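# Sort table parts into bins holding matching parts

## Task

Move every part lying on the table into whichever bin already contains a part identical to it; a part that has no matching bin must stay outside all bins. A part may be released as soon as some of it is within its bin, though dropping it onto another part should be avoided. When finished, open the gripper and pull the arm away. Anything that stays correctly placed only because the robot is holding it does not count.

## Robot and tools

ROBOT. There is a single arm: a FANUC CRX-5iA six-joint arm carrying a Robotiq 140 two-finger gripper, plus three cameras: cam_high, cam_low and cam_wrist (each 672x504). The fingers extend along the gripper's +z axis and close along its y axis. end_effector_position is the spot between the pads when they are shut. Closed fingertips stick out about 33 mm past that spot, and open ones about 9 mm. While closing, the tips travel roughly 24 mm further out from the arm, so keep that much clearance above the table or a part.

FRAMES. State lines report the gripper in the scene frame: metres, with the origin on the table surface under the arm's base, +z up, and +y to the left when facing along +x. Orientation is given as a quaternion in w,x,y,z order. The base may sit slightly tilted, and the printed hand position can be off, more so at long reach. Joint limits (rad), base outward: waist ±3.491, shoulder ±3.140, elbow -1.187 to 4.328, forearm roll ±3.316, wrist pitch ±3.140, wrist roll ±3.927.

THE ROW. Every motion uses one list of 9 numbers, each from -1 to 1: dx, dy, dz, rx, ry, rz, position, force_limit, speed. The first six are an offset, not a pose: they are expressed in the gripper's own axes and counted from the gripper pose shown in the most recent result that reports it (before any such result in the scene, or for a second call inside one reply, from wherever the robot stands when the action begins). A value of 1.0 equals 0.6 m for dx, dy, dz and 180 degrees for the rotation; rx, ry, rz form a single rotation vector. All zeros is not a pause: it pulls the gripper back to that reference pose. The last three set the fingers absolutely: position +1 is open wide (140 mm), about -0.8 is where the pads touch, and -1 keeps closing until blocked. force_limit spans about 14 N (-1), 60 N (0) and 107 N (+1) for parts up to 40 mm wide. speed sets the finger gap rate, about 30, 140 and 250 mm/s at -1, 0, +1.

TOOLS.
execute_actions takes actions, a list holding zero or one item. Empty list: just report the state. {"rows": [...], "steps": n}: up to 15 rows, n up to 15 control steps of 1/30 s (default 15); each row is used for one step and the final row repeats to fill the count. Every row is measured from the same reference pose, not from the row before it. {"steps": n} alone waits up to 300 steps, counted from the previous result. Optional pictures (true/false) decides whether images come back. A rejected call sends nothing.
move takes target (one 9-number row as above) and optional speed in m/s (0.002 to 0.5, default 0.25; rotation capped at double that in rad/s). It drives the gripper in a straight line for 0.5 to 10 s; anything longer is cut off at 10 s short of the goal. The finger values are applied at the start. It does not brake for obstacles, and the gripper may lag, drift or overshoot the speed, especially near full reach.
wait takes seconds (0 to 10) and lets the scene run with no new command.
zoom_image takes camera and region [x0, y0, x1, y1] in pixels from the top-left, at most 504 by 504, and returns a sharper crop of that camera's latest picture.
read_manual returns only licence text; it moves nothing.


MOTION LIMITS. Each step, the commanded pose is clipped to within 70 mm and 16 degrees of the measured one; the controller favours position over orientation if both cannot be met. After an action ends the arm goes on only to the last clipped pose, so read the new pose and send the remainder. A "Hand target" line shows where the controller is heading.

READING RESULTS. object_status: 0 fingers moving, 1 blocked while opening, 2 blocked while closing (a grip), 3 reached the requested position or pads met (a thin item might still be held). After closing with -1, check for 2. position_measured is in counts, 3 fully open to 230 pads touching, not linear in mm. To squeeze harder while at 2, raise force_limit and also nudge position (e.g. -1 to -0.98). A move adds a "move:" line: done (settled near target), off_target, moving, held or fault, plus the distance left and which limits acted; limits=paced means the pose was clipped, limits=held means a check blocked some steps and the arm may then jump faster. "pose unreachable" and HELD mark steps the clearance check changed or blocked; a mounting block or post under the base counts as arm.

WHAT TO AVOID. The arm is stiff: pushing even slightly past contact with something firm can trip a fault. Reaching 150 N external force, or a joint's torque limit (139 N m for waist, shoulder, elbow; 34.8 N m for the three wrist joints, held weight included), halts the arm for 10 s and drops the rest of the call. Holding loads heats motors; a MOTOR HOT warning precedes an over-temperature stop. Approach contacts slowly, don't drop parts from height or onto other parts, never knock anything off the table, and expect occasional tugs on a held part or shoves to loose items.

Each tool is called by a JSON object that holds its "fn" and its "kwargs".

## Session

{"fn": "execute_actions", "kwargs": {"actions": []}}

Scene clock: 0.00 s of 12600.00 s.
end_effector_position=(+0.3838, -0.0778, +0.3161) position_measured=3 object_status=3 end_effector_quat_wxyz=(+0.002, -0.520, -0.565, +0.641)
Joint positions: [ 0.682  1.245  0.276  0.337 -2.571  2.127]
Joint velocities: [-0.     0.     0.     0.    -0.     0.001]
Hand target: +0.384, -0.078, +0.316; +0.002, -0.520, -0.565, +0.641

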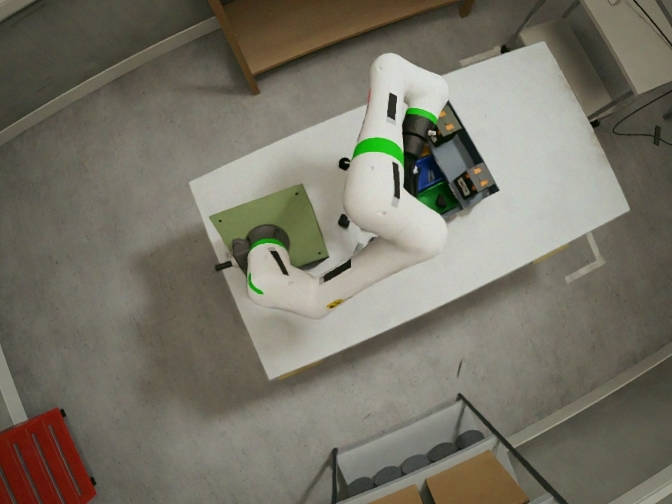

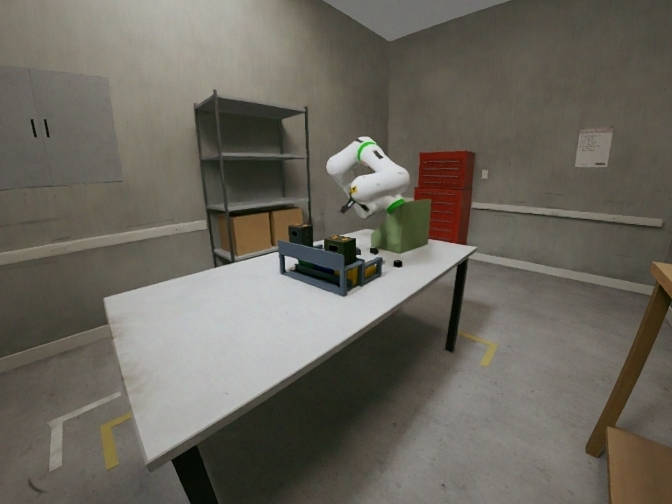

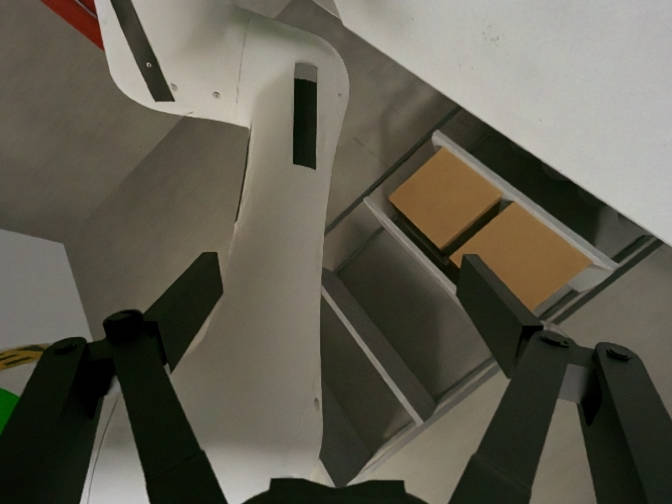

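{"fn": "zoom_image", "kwargs": {"camera": "cam_low", "region": [260,130,480,300]}}

{"fn": "move", "kwargs": {"target": [0.05,-0.02,-0.1,-0.313,0.313,0.022,1,0,0]}}

Region (260, 130, 480, 300) of cam_low's 672x504 image, scaled by 2.291, with more detail than that image has; it fills the top 389 rows of this view, and the rest is white.

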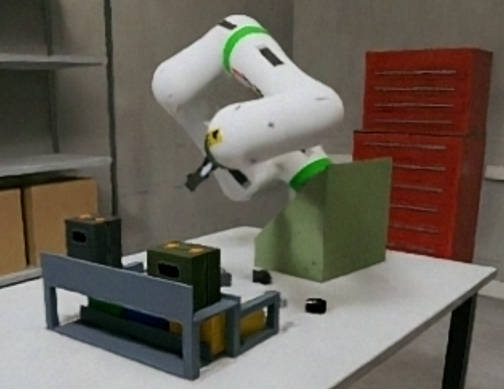

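Scene clock: 26.93 s of 12600.00 s.
end_effector_position=(+0.4031, -0.0125, +0.3152) position_measured=3 object_status=3 end_effector_quat_wxyz=(-0.001, +0.708, +0.706, -0.000)
Joint positions: [ 0.976  0.383 -0.277  0.412 -1.568  2.136]
Joint velocities: [ 0.001 -0.002 -0.003  0.     0.002 -0.   ]
Hand target: +0.403, -0.013, +0.315; -0.001, +0.708, +0.706, -0.000
Off the commanded pose: 0.000 m, 0 deg.
After step 90, 20.73 s passed at rest.
move: done

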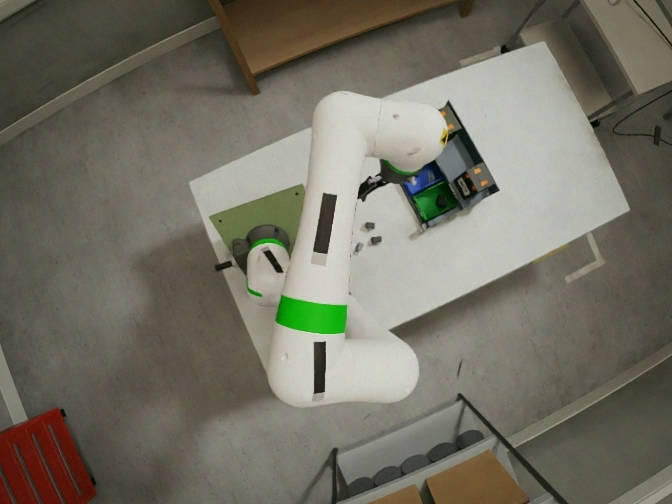

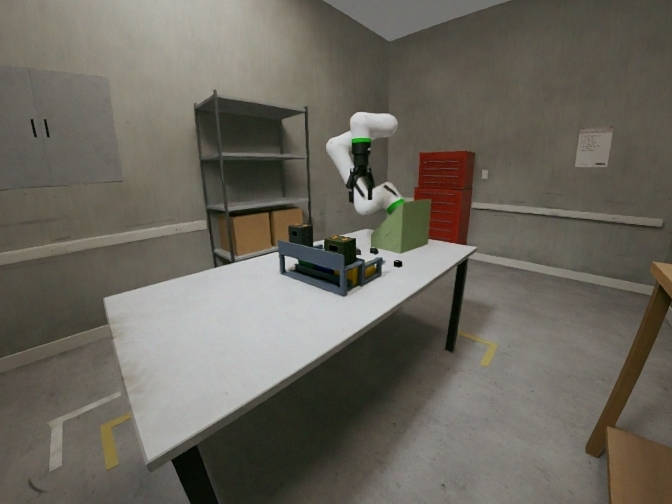

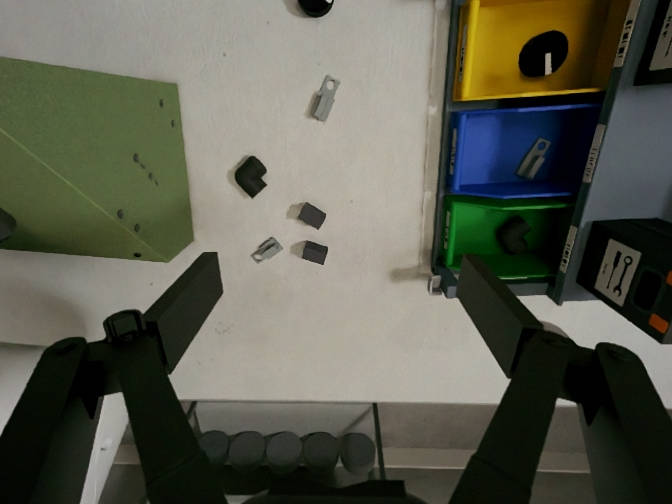

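Image up = +y, right = +x.

{"fn": "zoom_image", "kwargs": {"camera": "cam_wrist", "region": [200,0,400,280]}}

{"fn": "zoom_image", "kwargs": {"camera": "cam_wrist", "region": [410,0,672,310]}}

{"fn": "move", "kwargs": {"target": [0.1667,0,0,0,0,0,1,0,0]}}

Region (200, 0, 400, 280) of cam_wrist's 672x504 image, scaled by 1.800, with more detail than that image has; it fills the left 360 columns of this view, and the rest is white.

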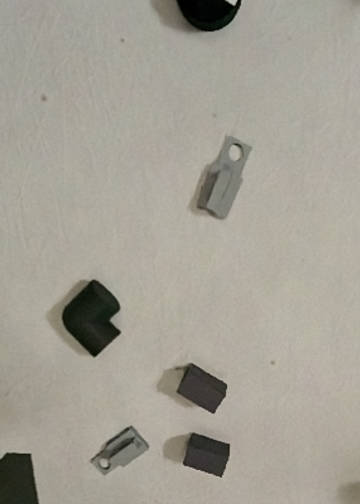

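Region (410, 0, 672, 310) of cam_wrist's 672x504 image, scaled by 1.626, with more detail than that image has; it fills the left 426 columns of this view, and the rest is white.

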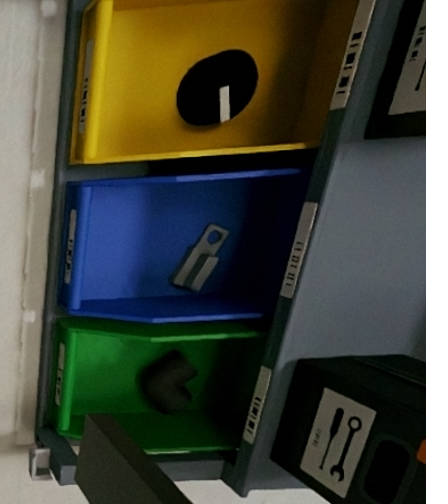

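Scene clock: 33.10 s of 12600.00 s.
end_effector_position=(+0.4035, +0.0875, +0.3153) position_measured=3 object_status=3 end_effector_quat_wxyz=(-0.001, +0.708, +0.706, -0.000)
Joint positions: [ 1.066  0.57  -0.168  0.357 -1.521  2.043]
Joint velocities: [ 0.     0.002  0.002 -0.001  0.     0.   ]
Hand target: +0.404, +0.087, +0.315; -0.001, +0.708, +0.706, -0.000
Off the commanded pose: 0.000 m, 0 deg.
After step 90, 2.30 s passed at rest.
move: done

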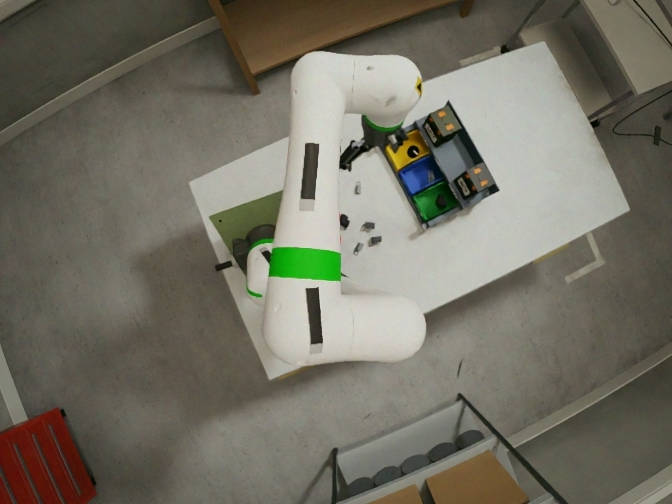

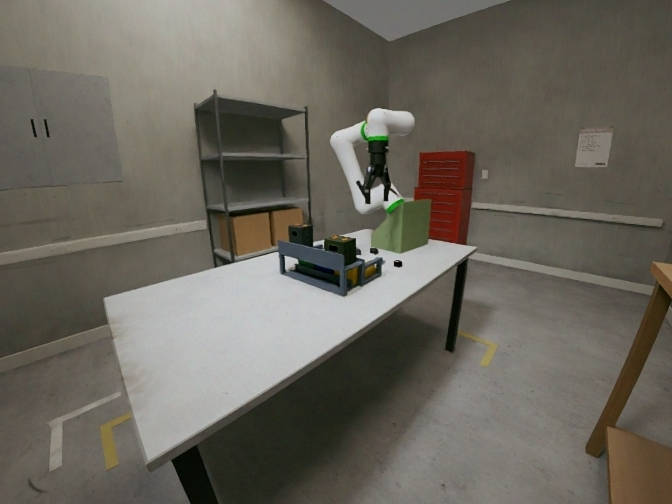

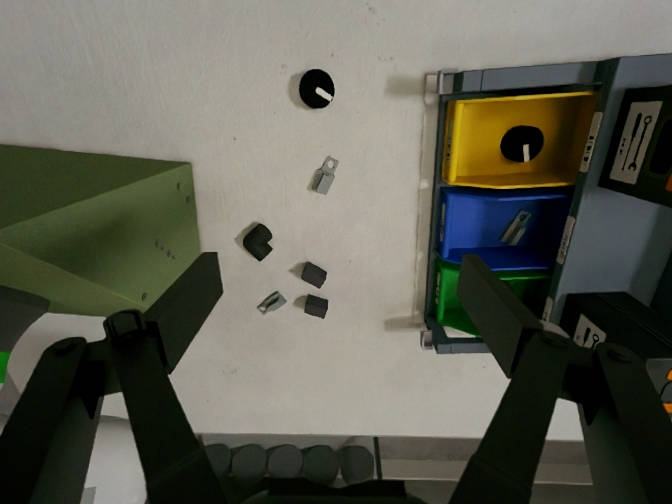

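{"fn": "move", "kwargs": {"target": [0.17,-0.044,0.33,0,0,0,0.1,0,0]}}

Scene clock: 44.43 s of 12600.00 s.
end_effector_position=(+0.3774, +0.1897, +0.1175) position_measured=117 object_status=3 end_effector_quat_wxyz=(-0.001, +0.708, +0.706, -0.000)
Joint positions: [ 1.054  0.859 -0.386  0.423 -1.048  1.85 ]
Joint velocities: [-0.     0.001  0.001 -0.     0.001  0.   ]
Hand target: +0.377, +0.190, +0.117; -0.001, +0.708, +0.706, -0.000
Off the commanded pose: 0.000 m, 0 deg.
After step 90, 6.97 s passed at rest.
move: done

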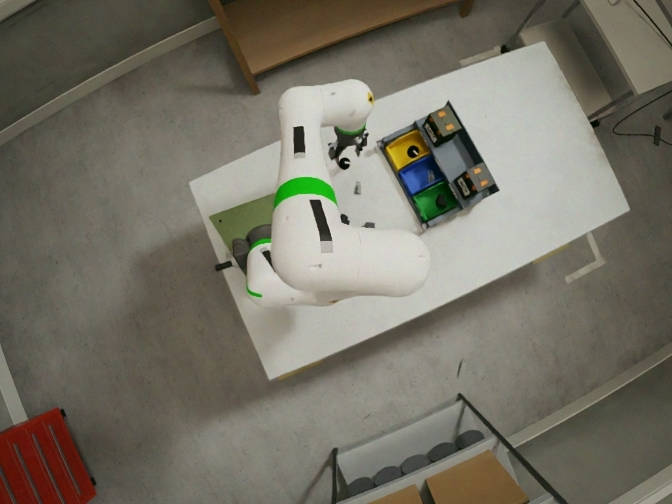

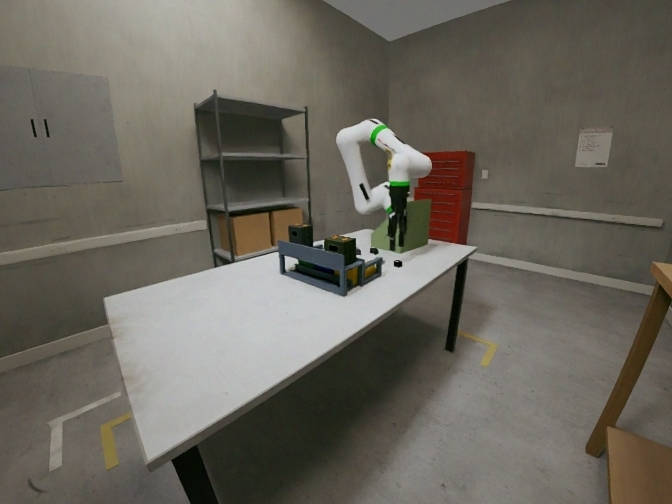

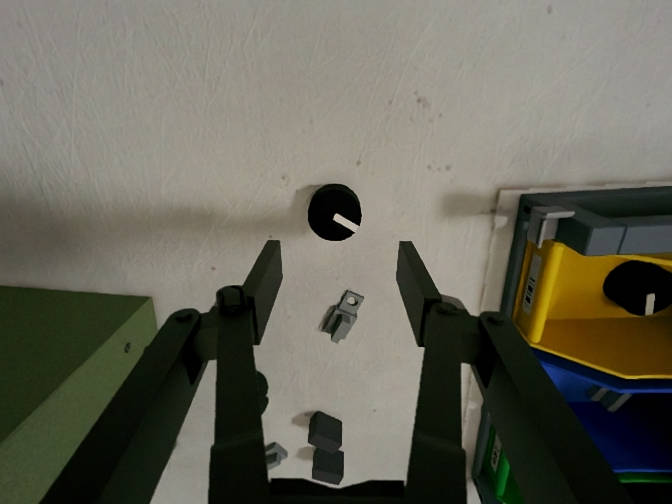

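{"fn": "move", "kwargs": {"target": [0.006,-0.006,0.115,0,0,0,0.1,0,0], "speed": 0.12}}

{"fn": "zoom_image", "kwargs": {"camera": "cam_low", "region": [350,210,440,280]}}

Scene clock: 51.37 s of 12600.00 s.
end_effector_position=(+0.3737, +0.1934, +0.0486) position_measured=117 object_status=3 end_effector_quat_wxyz=(-0.001, +0.708, +0.706, -0.000)
Joint positions: [ 0.999  0.948 -0.464  0.52  -0.894  1.773]
Joint velocities: [-0.001  0.001 -0.001  0.002  0.002 -0.001]
Hand target: +0.374, +0.193, +0.049; -0.001, +0.708, +0.706, -0.000
Off the commanded pose: 0.000 m, 0 deg.
After step 90, 3.00 s passed at rest.
move: done

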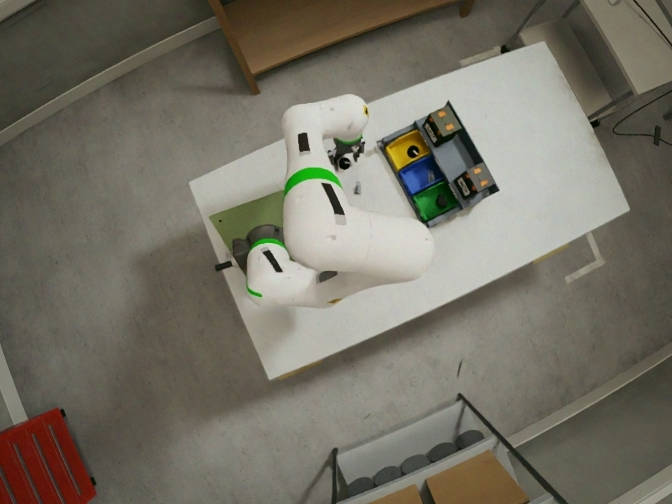

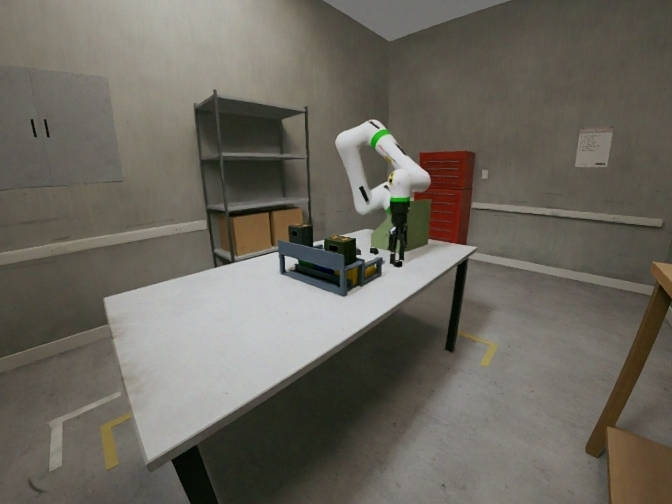

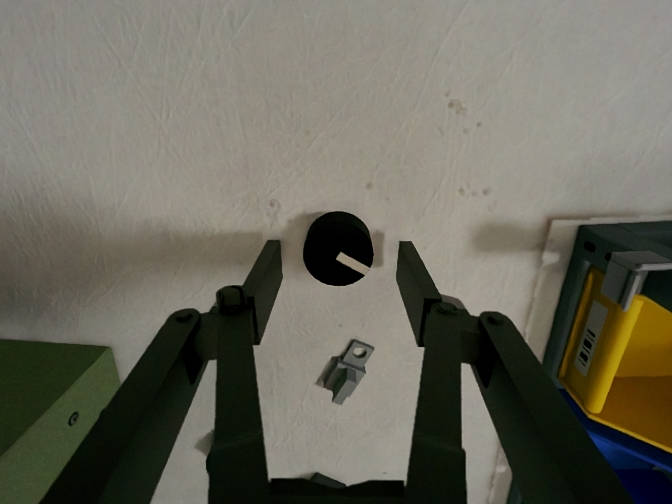

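Region (350, 210, 440, 280) of cam_low's 672x504 image, scaled by 5.600, with more detail than that image has.

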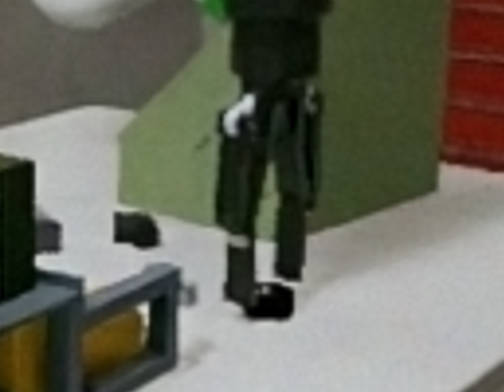

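{"fn": "move", "kwargs": {"target": [0.003,0,0.02,0,0,0,0.1,0,0], "speed": 0.05}}

{"fn": "move", "kwargs": {"target": [0,0,0,0,0,0,-1,0,0]}}

{"fn": "zoom_image", "kwargs": {"camera": "cam_low", "region": [350,210,440,280]}}

Scene clock: 58.53 s of 12600.00 s.
end_effector_position=(+0.3737, +0.1952, +0.0366) position_measured=117 object_status=3 end_effector_quat_wxyz=(-0.001, +0.708, +0.706, -0.000)
Joint positions: [ 0.987  0.968 -0.472  0.542 -0.869  1.757]
Joint velocities: [-0.001  0.001 -0.001  0.001  0.001 -0.001]
Hand target: +0.374, +0.195, +0.037; -0.001, +0.708, +0.706, -0.000
Off the commanded pose: 0.000 m, 0 deg.
After step 90, 3.43 s passed at rest.
move: done

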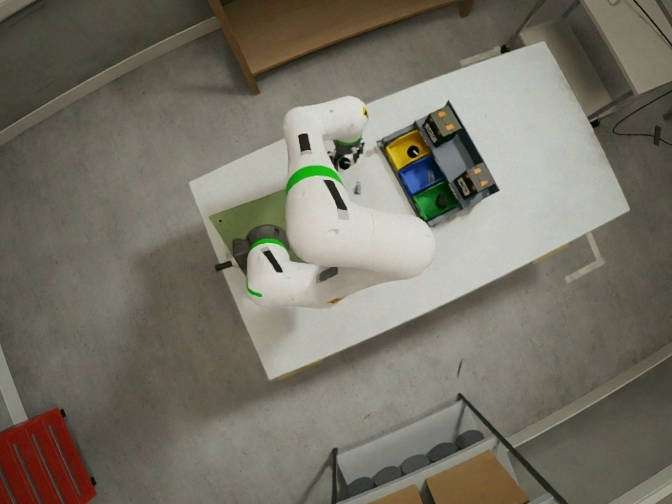

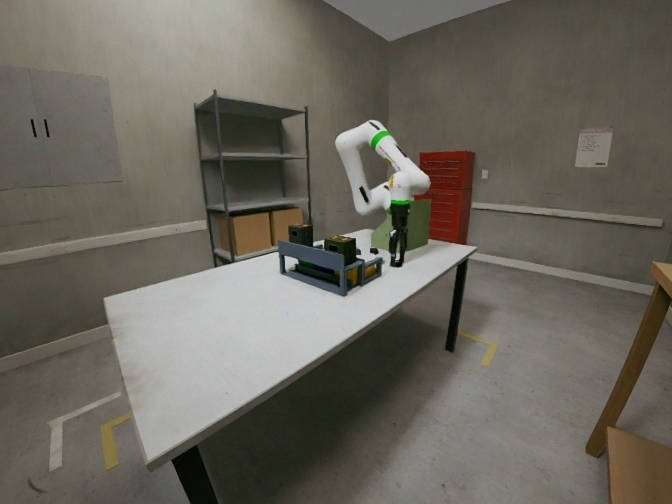

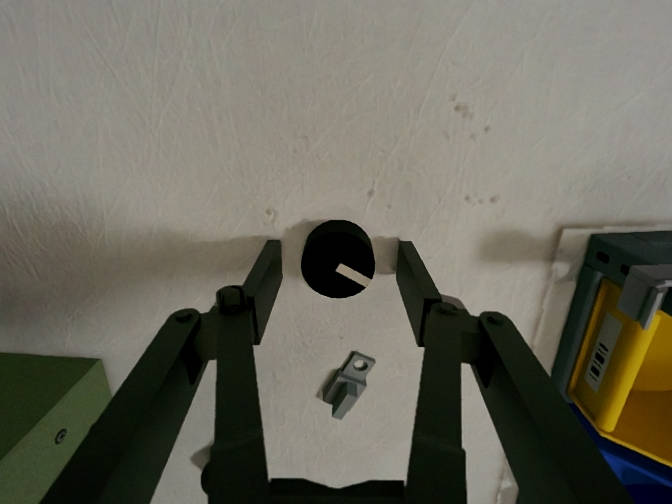

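Scene clock: 59.03 s of 12600.00 s.
end_effector_position=(+0.3738, +0.1952, +0.0366) position_measured=168 object_status=2 end_effector_quat_wxyz=(-0.001, +0.708, +0.706, -0.000)
Joint positions: [ 0.987  0.968 -0.472  0.542 -0.869  1.757]
Joint velocities: [-0.001  0.    -0.    -0.001 -0.     0.001]
Hand target: +0.374, +0.195, +0.037; -0.001, +0.708, +0.706, -0.000
Off the commanded pose: 0.000 m, 0 deg.
move: done

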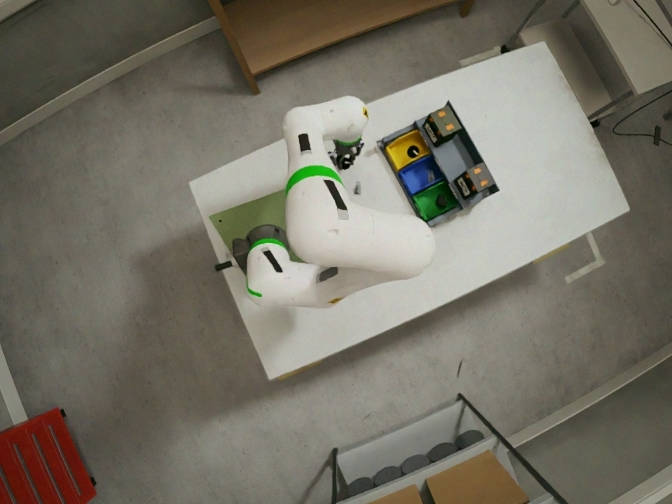

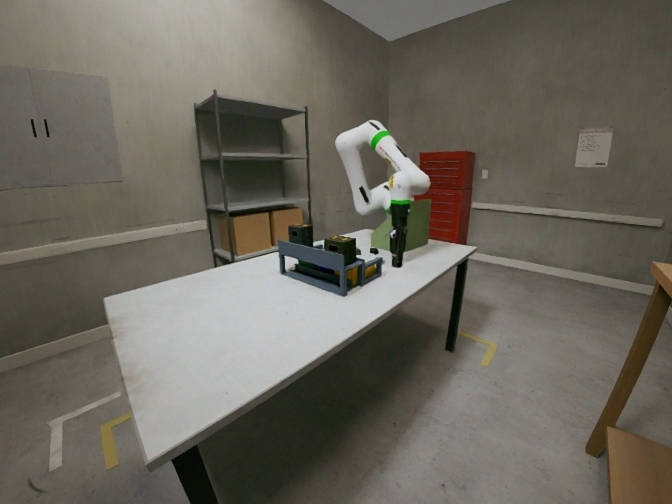

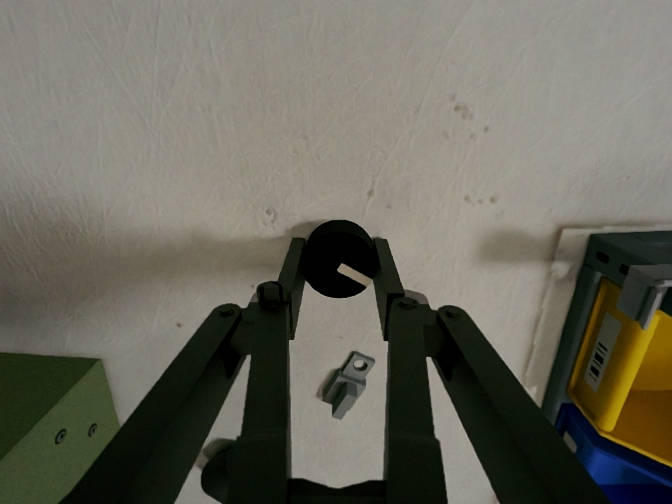

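Region (350, 210, 440, 280) of cam_low's 672x504 image, scaled by 5.600, with more detail than that image has.

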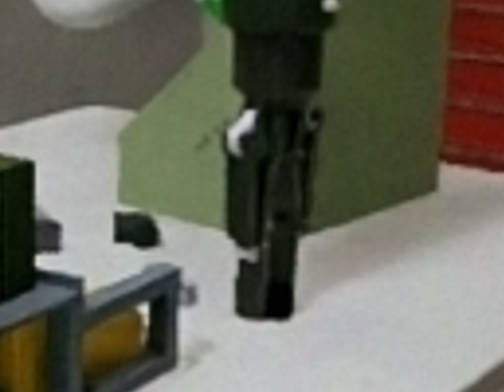

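{"fn": "move", "kwargs": {"target": [0,0.03,-0.21,0,0,0,-1,0,0]}}

{"fn": "move", "kwargs": {"target": [-0.108,0.305,0,0,0,-0.5,-1,0,0], "speed": 0.4}}

Scene clock: 68.50 s of 12600.00 s.
end_effector_position=(+0.3918, +0.1950, +0.1625) position_measured=168 object_status=2 end_effector_quat_wxyz=(-0.001, +0.708, +0.706, -0.000)
Joint positions: [ 1.07   0.842 -0.286  0.387 -1.158  1.896]
Joint velocities: [ 0.001  0.     0.002  0.    -0.002  0.001]
Hand target: +0.392, +0.195, +0.163; -0.001, +0.708, +0.706, -0.000
Off the commanded pose: 0.000 m, 0 deg.
After step 90, 5.50 s passed at rest.
move: done

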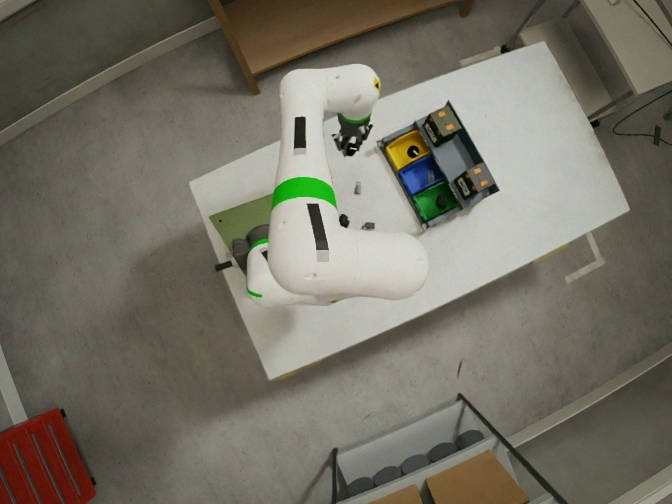

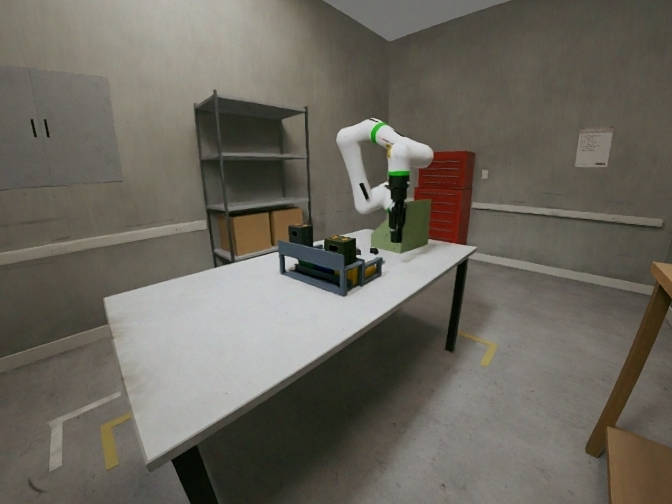

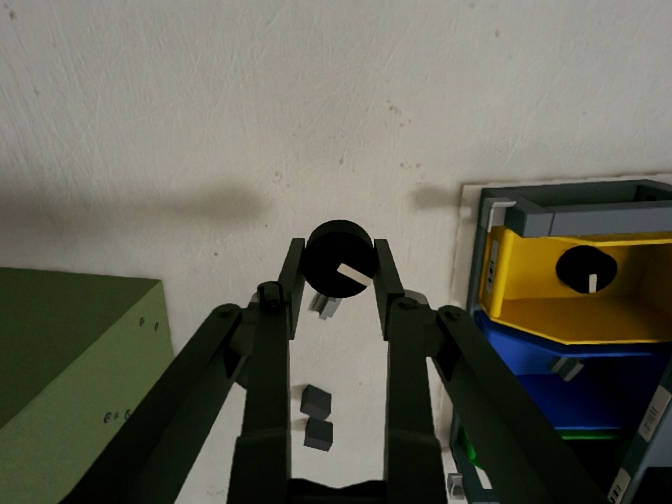

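Scene clock: 70.97 s of 12600.00 s.
end_effector_position=(+0.5745, +0.1295, +0.1623) position_measured=168 object_status=2 end_effector_quat_wxyz=(-0.001, +0.001, +1.000, +0.000)
Joint positions: [ 0.77   0.969  0.074  0.554 -1.292  3.728]
Joint velocities: [-0.002  0.001  0.004 -0.001 -0.003  0.004]
Hand target: +0.575, +0.129, +0.162; -0.001, +0.001, +1.000, +0.000
Off the commanded pose: 0.000 m, 0 deg.
move: done

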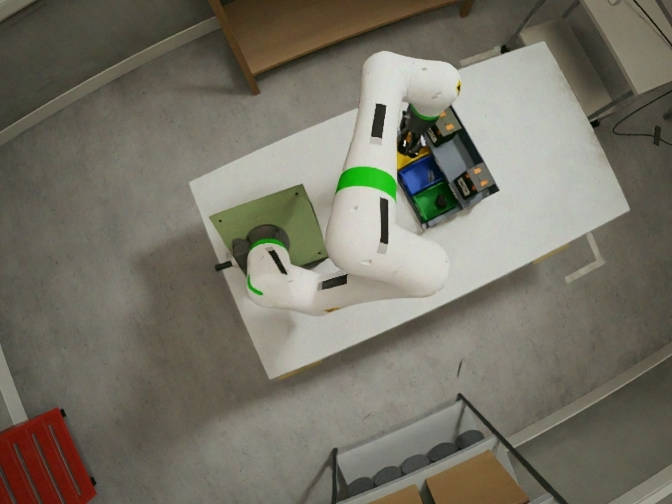

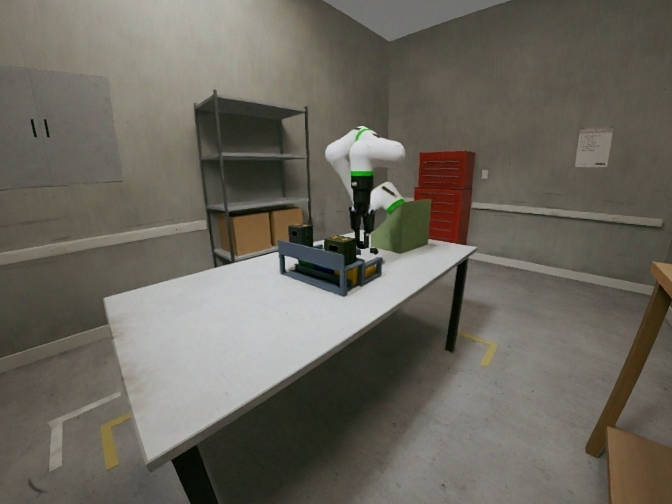

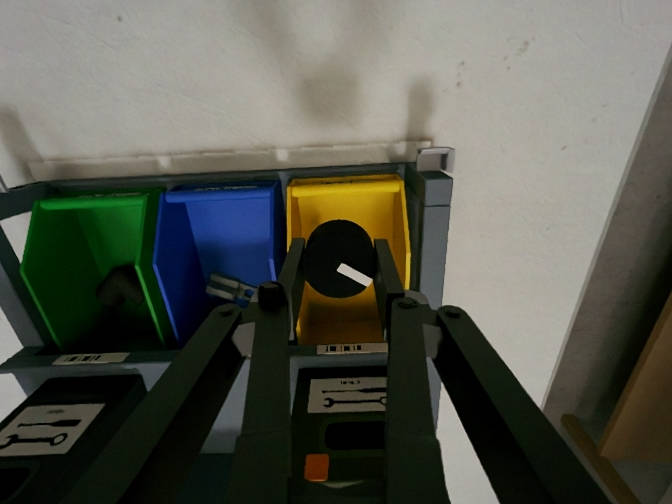

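{"fn": "move", "kwargs": {"target": [-0.022,0.01,0.12,0,0,0,-1,0,0], "speed": 0.12}}

Scene clock: 78.77 s of 12600.00 s.
end_effector_position=(+0.5876, +0.1355, +0.0903) position_measured=168 object_status=2 end_effector_quat_wxyz=(-0.001, +0.001, +1.000, +0.000)
Joint positions: [ 0.699  1.047  0.04   0.622 -1.176  3.699]
Joint velocities: [-0.002  0.001  0.     0.     0.001 -0.   ]
Hand target: +0.588, +0.135, +0.090; -0.001, +0.001, +1.000, +0.000
Off the commanded pose: 0.000 m, 0 deg.
After step 90, 3.83 s passed at rest.
move: done

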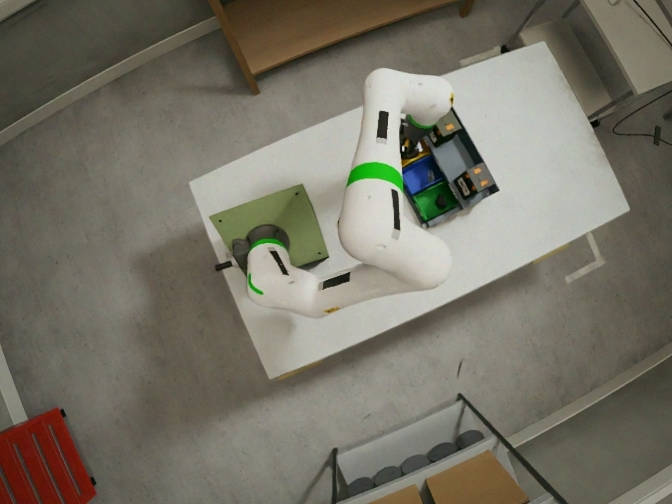

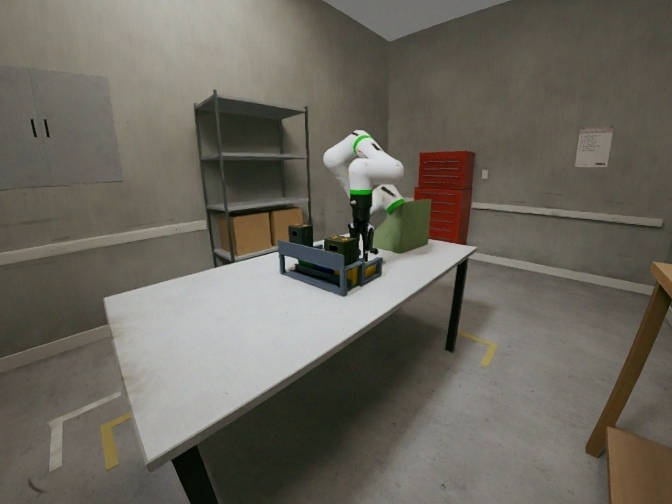

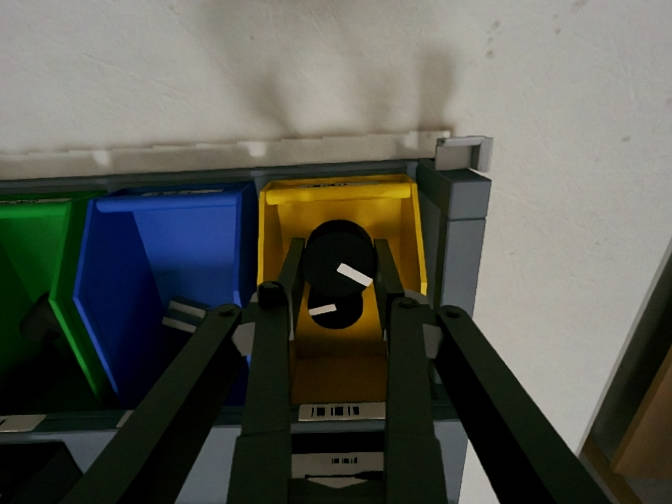

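{"fn": "move", "kwargs": {"target": [0,0,0.042,0,0,0,-1,0,0], "speed": 0.06}}

{"fn": "move", "kwargs": {"target": [0,0,0,0,0,0,-0.17,0,-0.5]}}

{"fn": "move", "kwargs": {"target": [0,0,-0.14,0,0,0,-0.17,0,0]}}

Scene clock: 84.93 s of 12600.00 s.
end_effector_position=(+0.5876, +0.1355, +0.0652) position_measured=168 object_status=2 end_effector_quat_wxyz=(-0.001, +0.001, +1.000, +0.000)
Joint positions: [ 0.674  1.067  0.015  0.651 -1.133  3.681]
Joint velocities: [-0.002  0.    -0.001  0.001  0.001  0.   ]
Hand target: +0.588, +0.135, +0.065; -0.001, +0.001, +1.000, +0.000
Off the commanded pose: 0.000 m, 0 deg.
After step 90, 2.40 s passed at rest.
move: done

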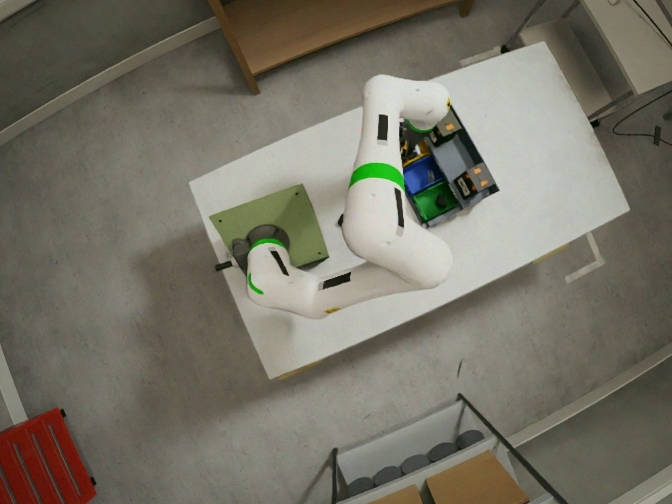

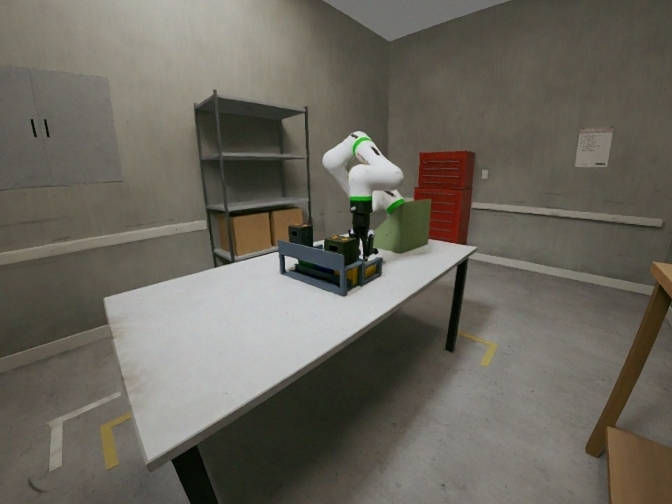

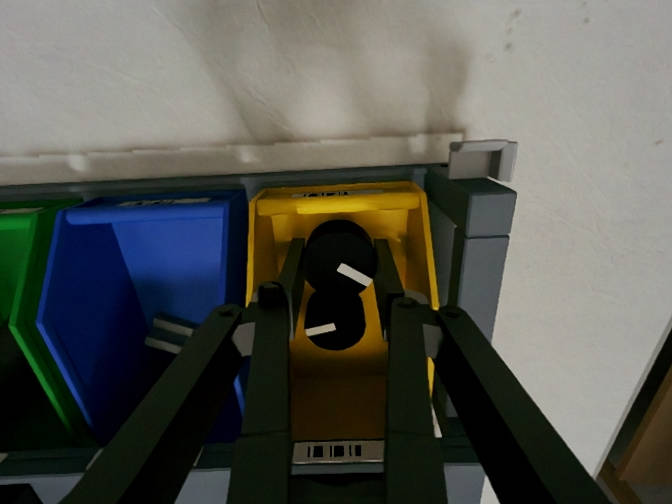

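Scene clock: 85.43 s of 12600.00 s.
end_effector_position=(+0.5876, +0.1355, +0.0652) position_measured=150 object_status=3 end_effector_quat_wxyz=(-0.001, +0.001, +1.000, +0.000)
Joint positions: [ 0.674  1.067  0.015  0.651 -1.133  3.681]
Joint velocities: [-0.001 -0.    -0.     0.001  0.    -0.   ]
Hand target: +0.588, +0.135, +0.065; -0.001, +0.001, +1.000, +0.000
Off the commanded pose: 0.000 m, 0 deg.
move: done

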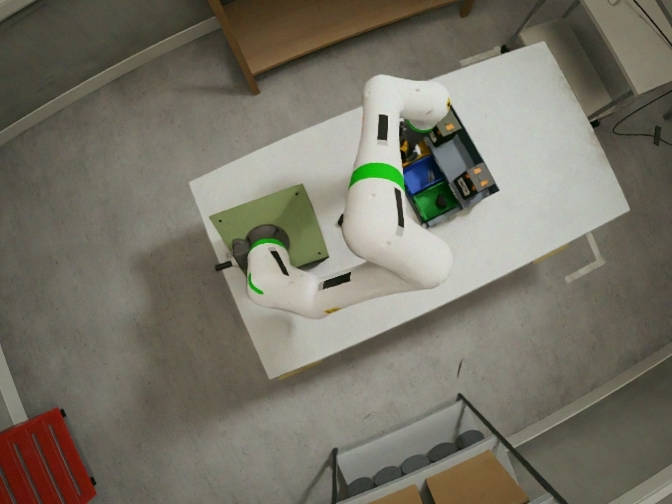

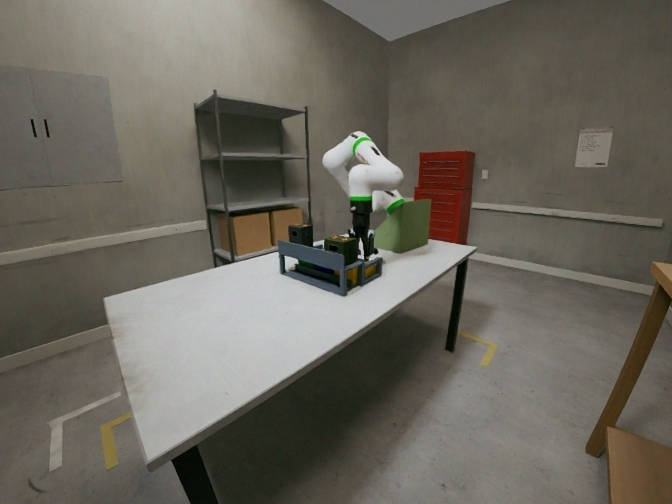

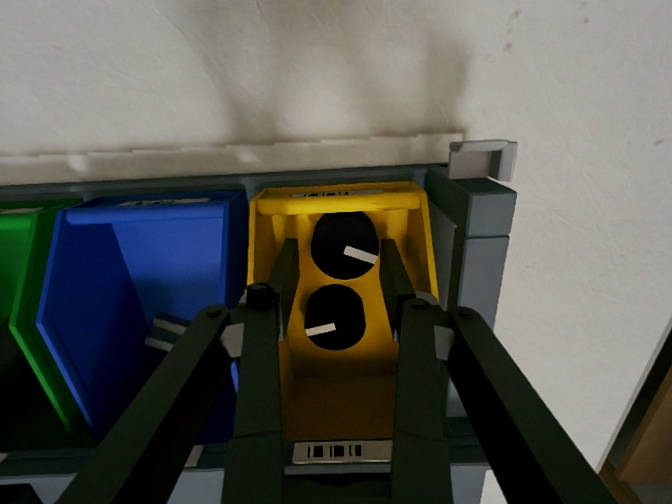

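Scene clock: 86.27 s of 12600.00 s.
end_effector_position=(+0.5877, +0.1354, +0.1491) position_measured=150 object_status=3 end_effector_quat_wxyz=(-0.001, +0.001, +1.000, +0.000)
Joint positions: [ 0.752  1.01   0.11   0.567 -1.282  3.736]
Joint velocities: [ 0.001  0.     0.001  0.    -0.001  0.001]
Hand target: +0.588, +0.135, +0.149; -0.001, +0.001, +1.000, +0.000
Off the commanded pose: 0.000 m, 0 deg.
move: done

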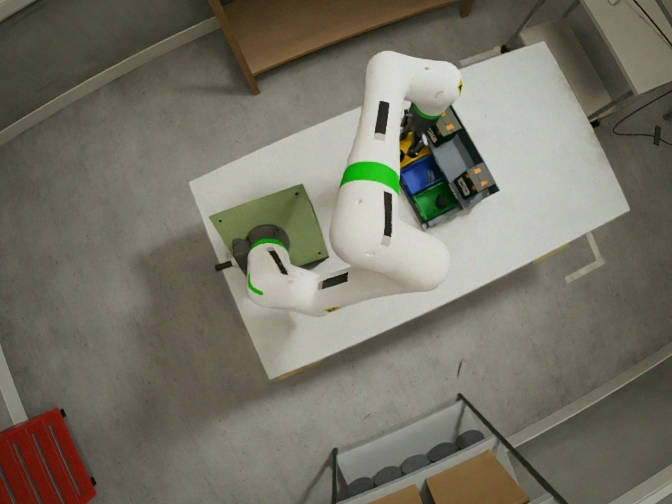

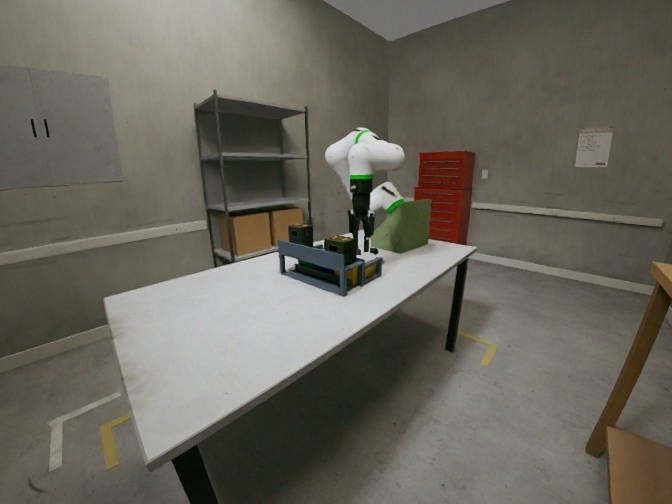

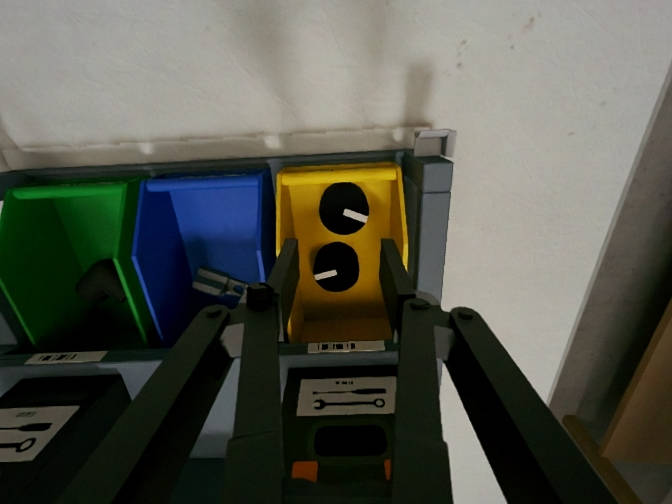

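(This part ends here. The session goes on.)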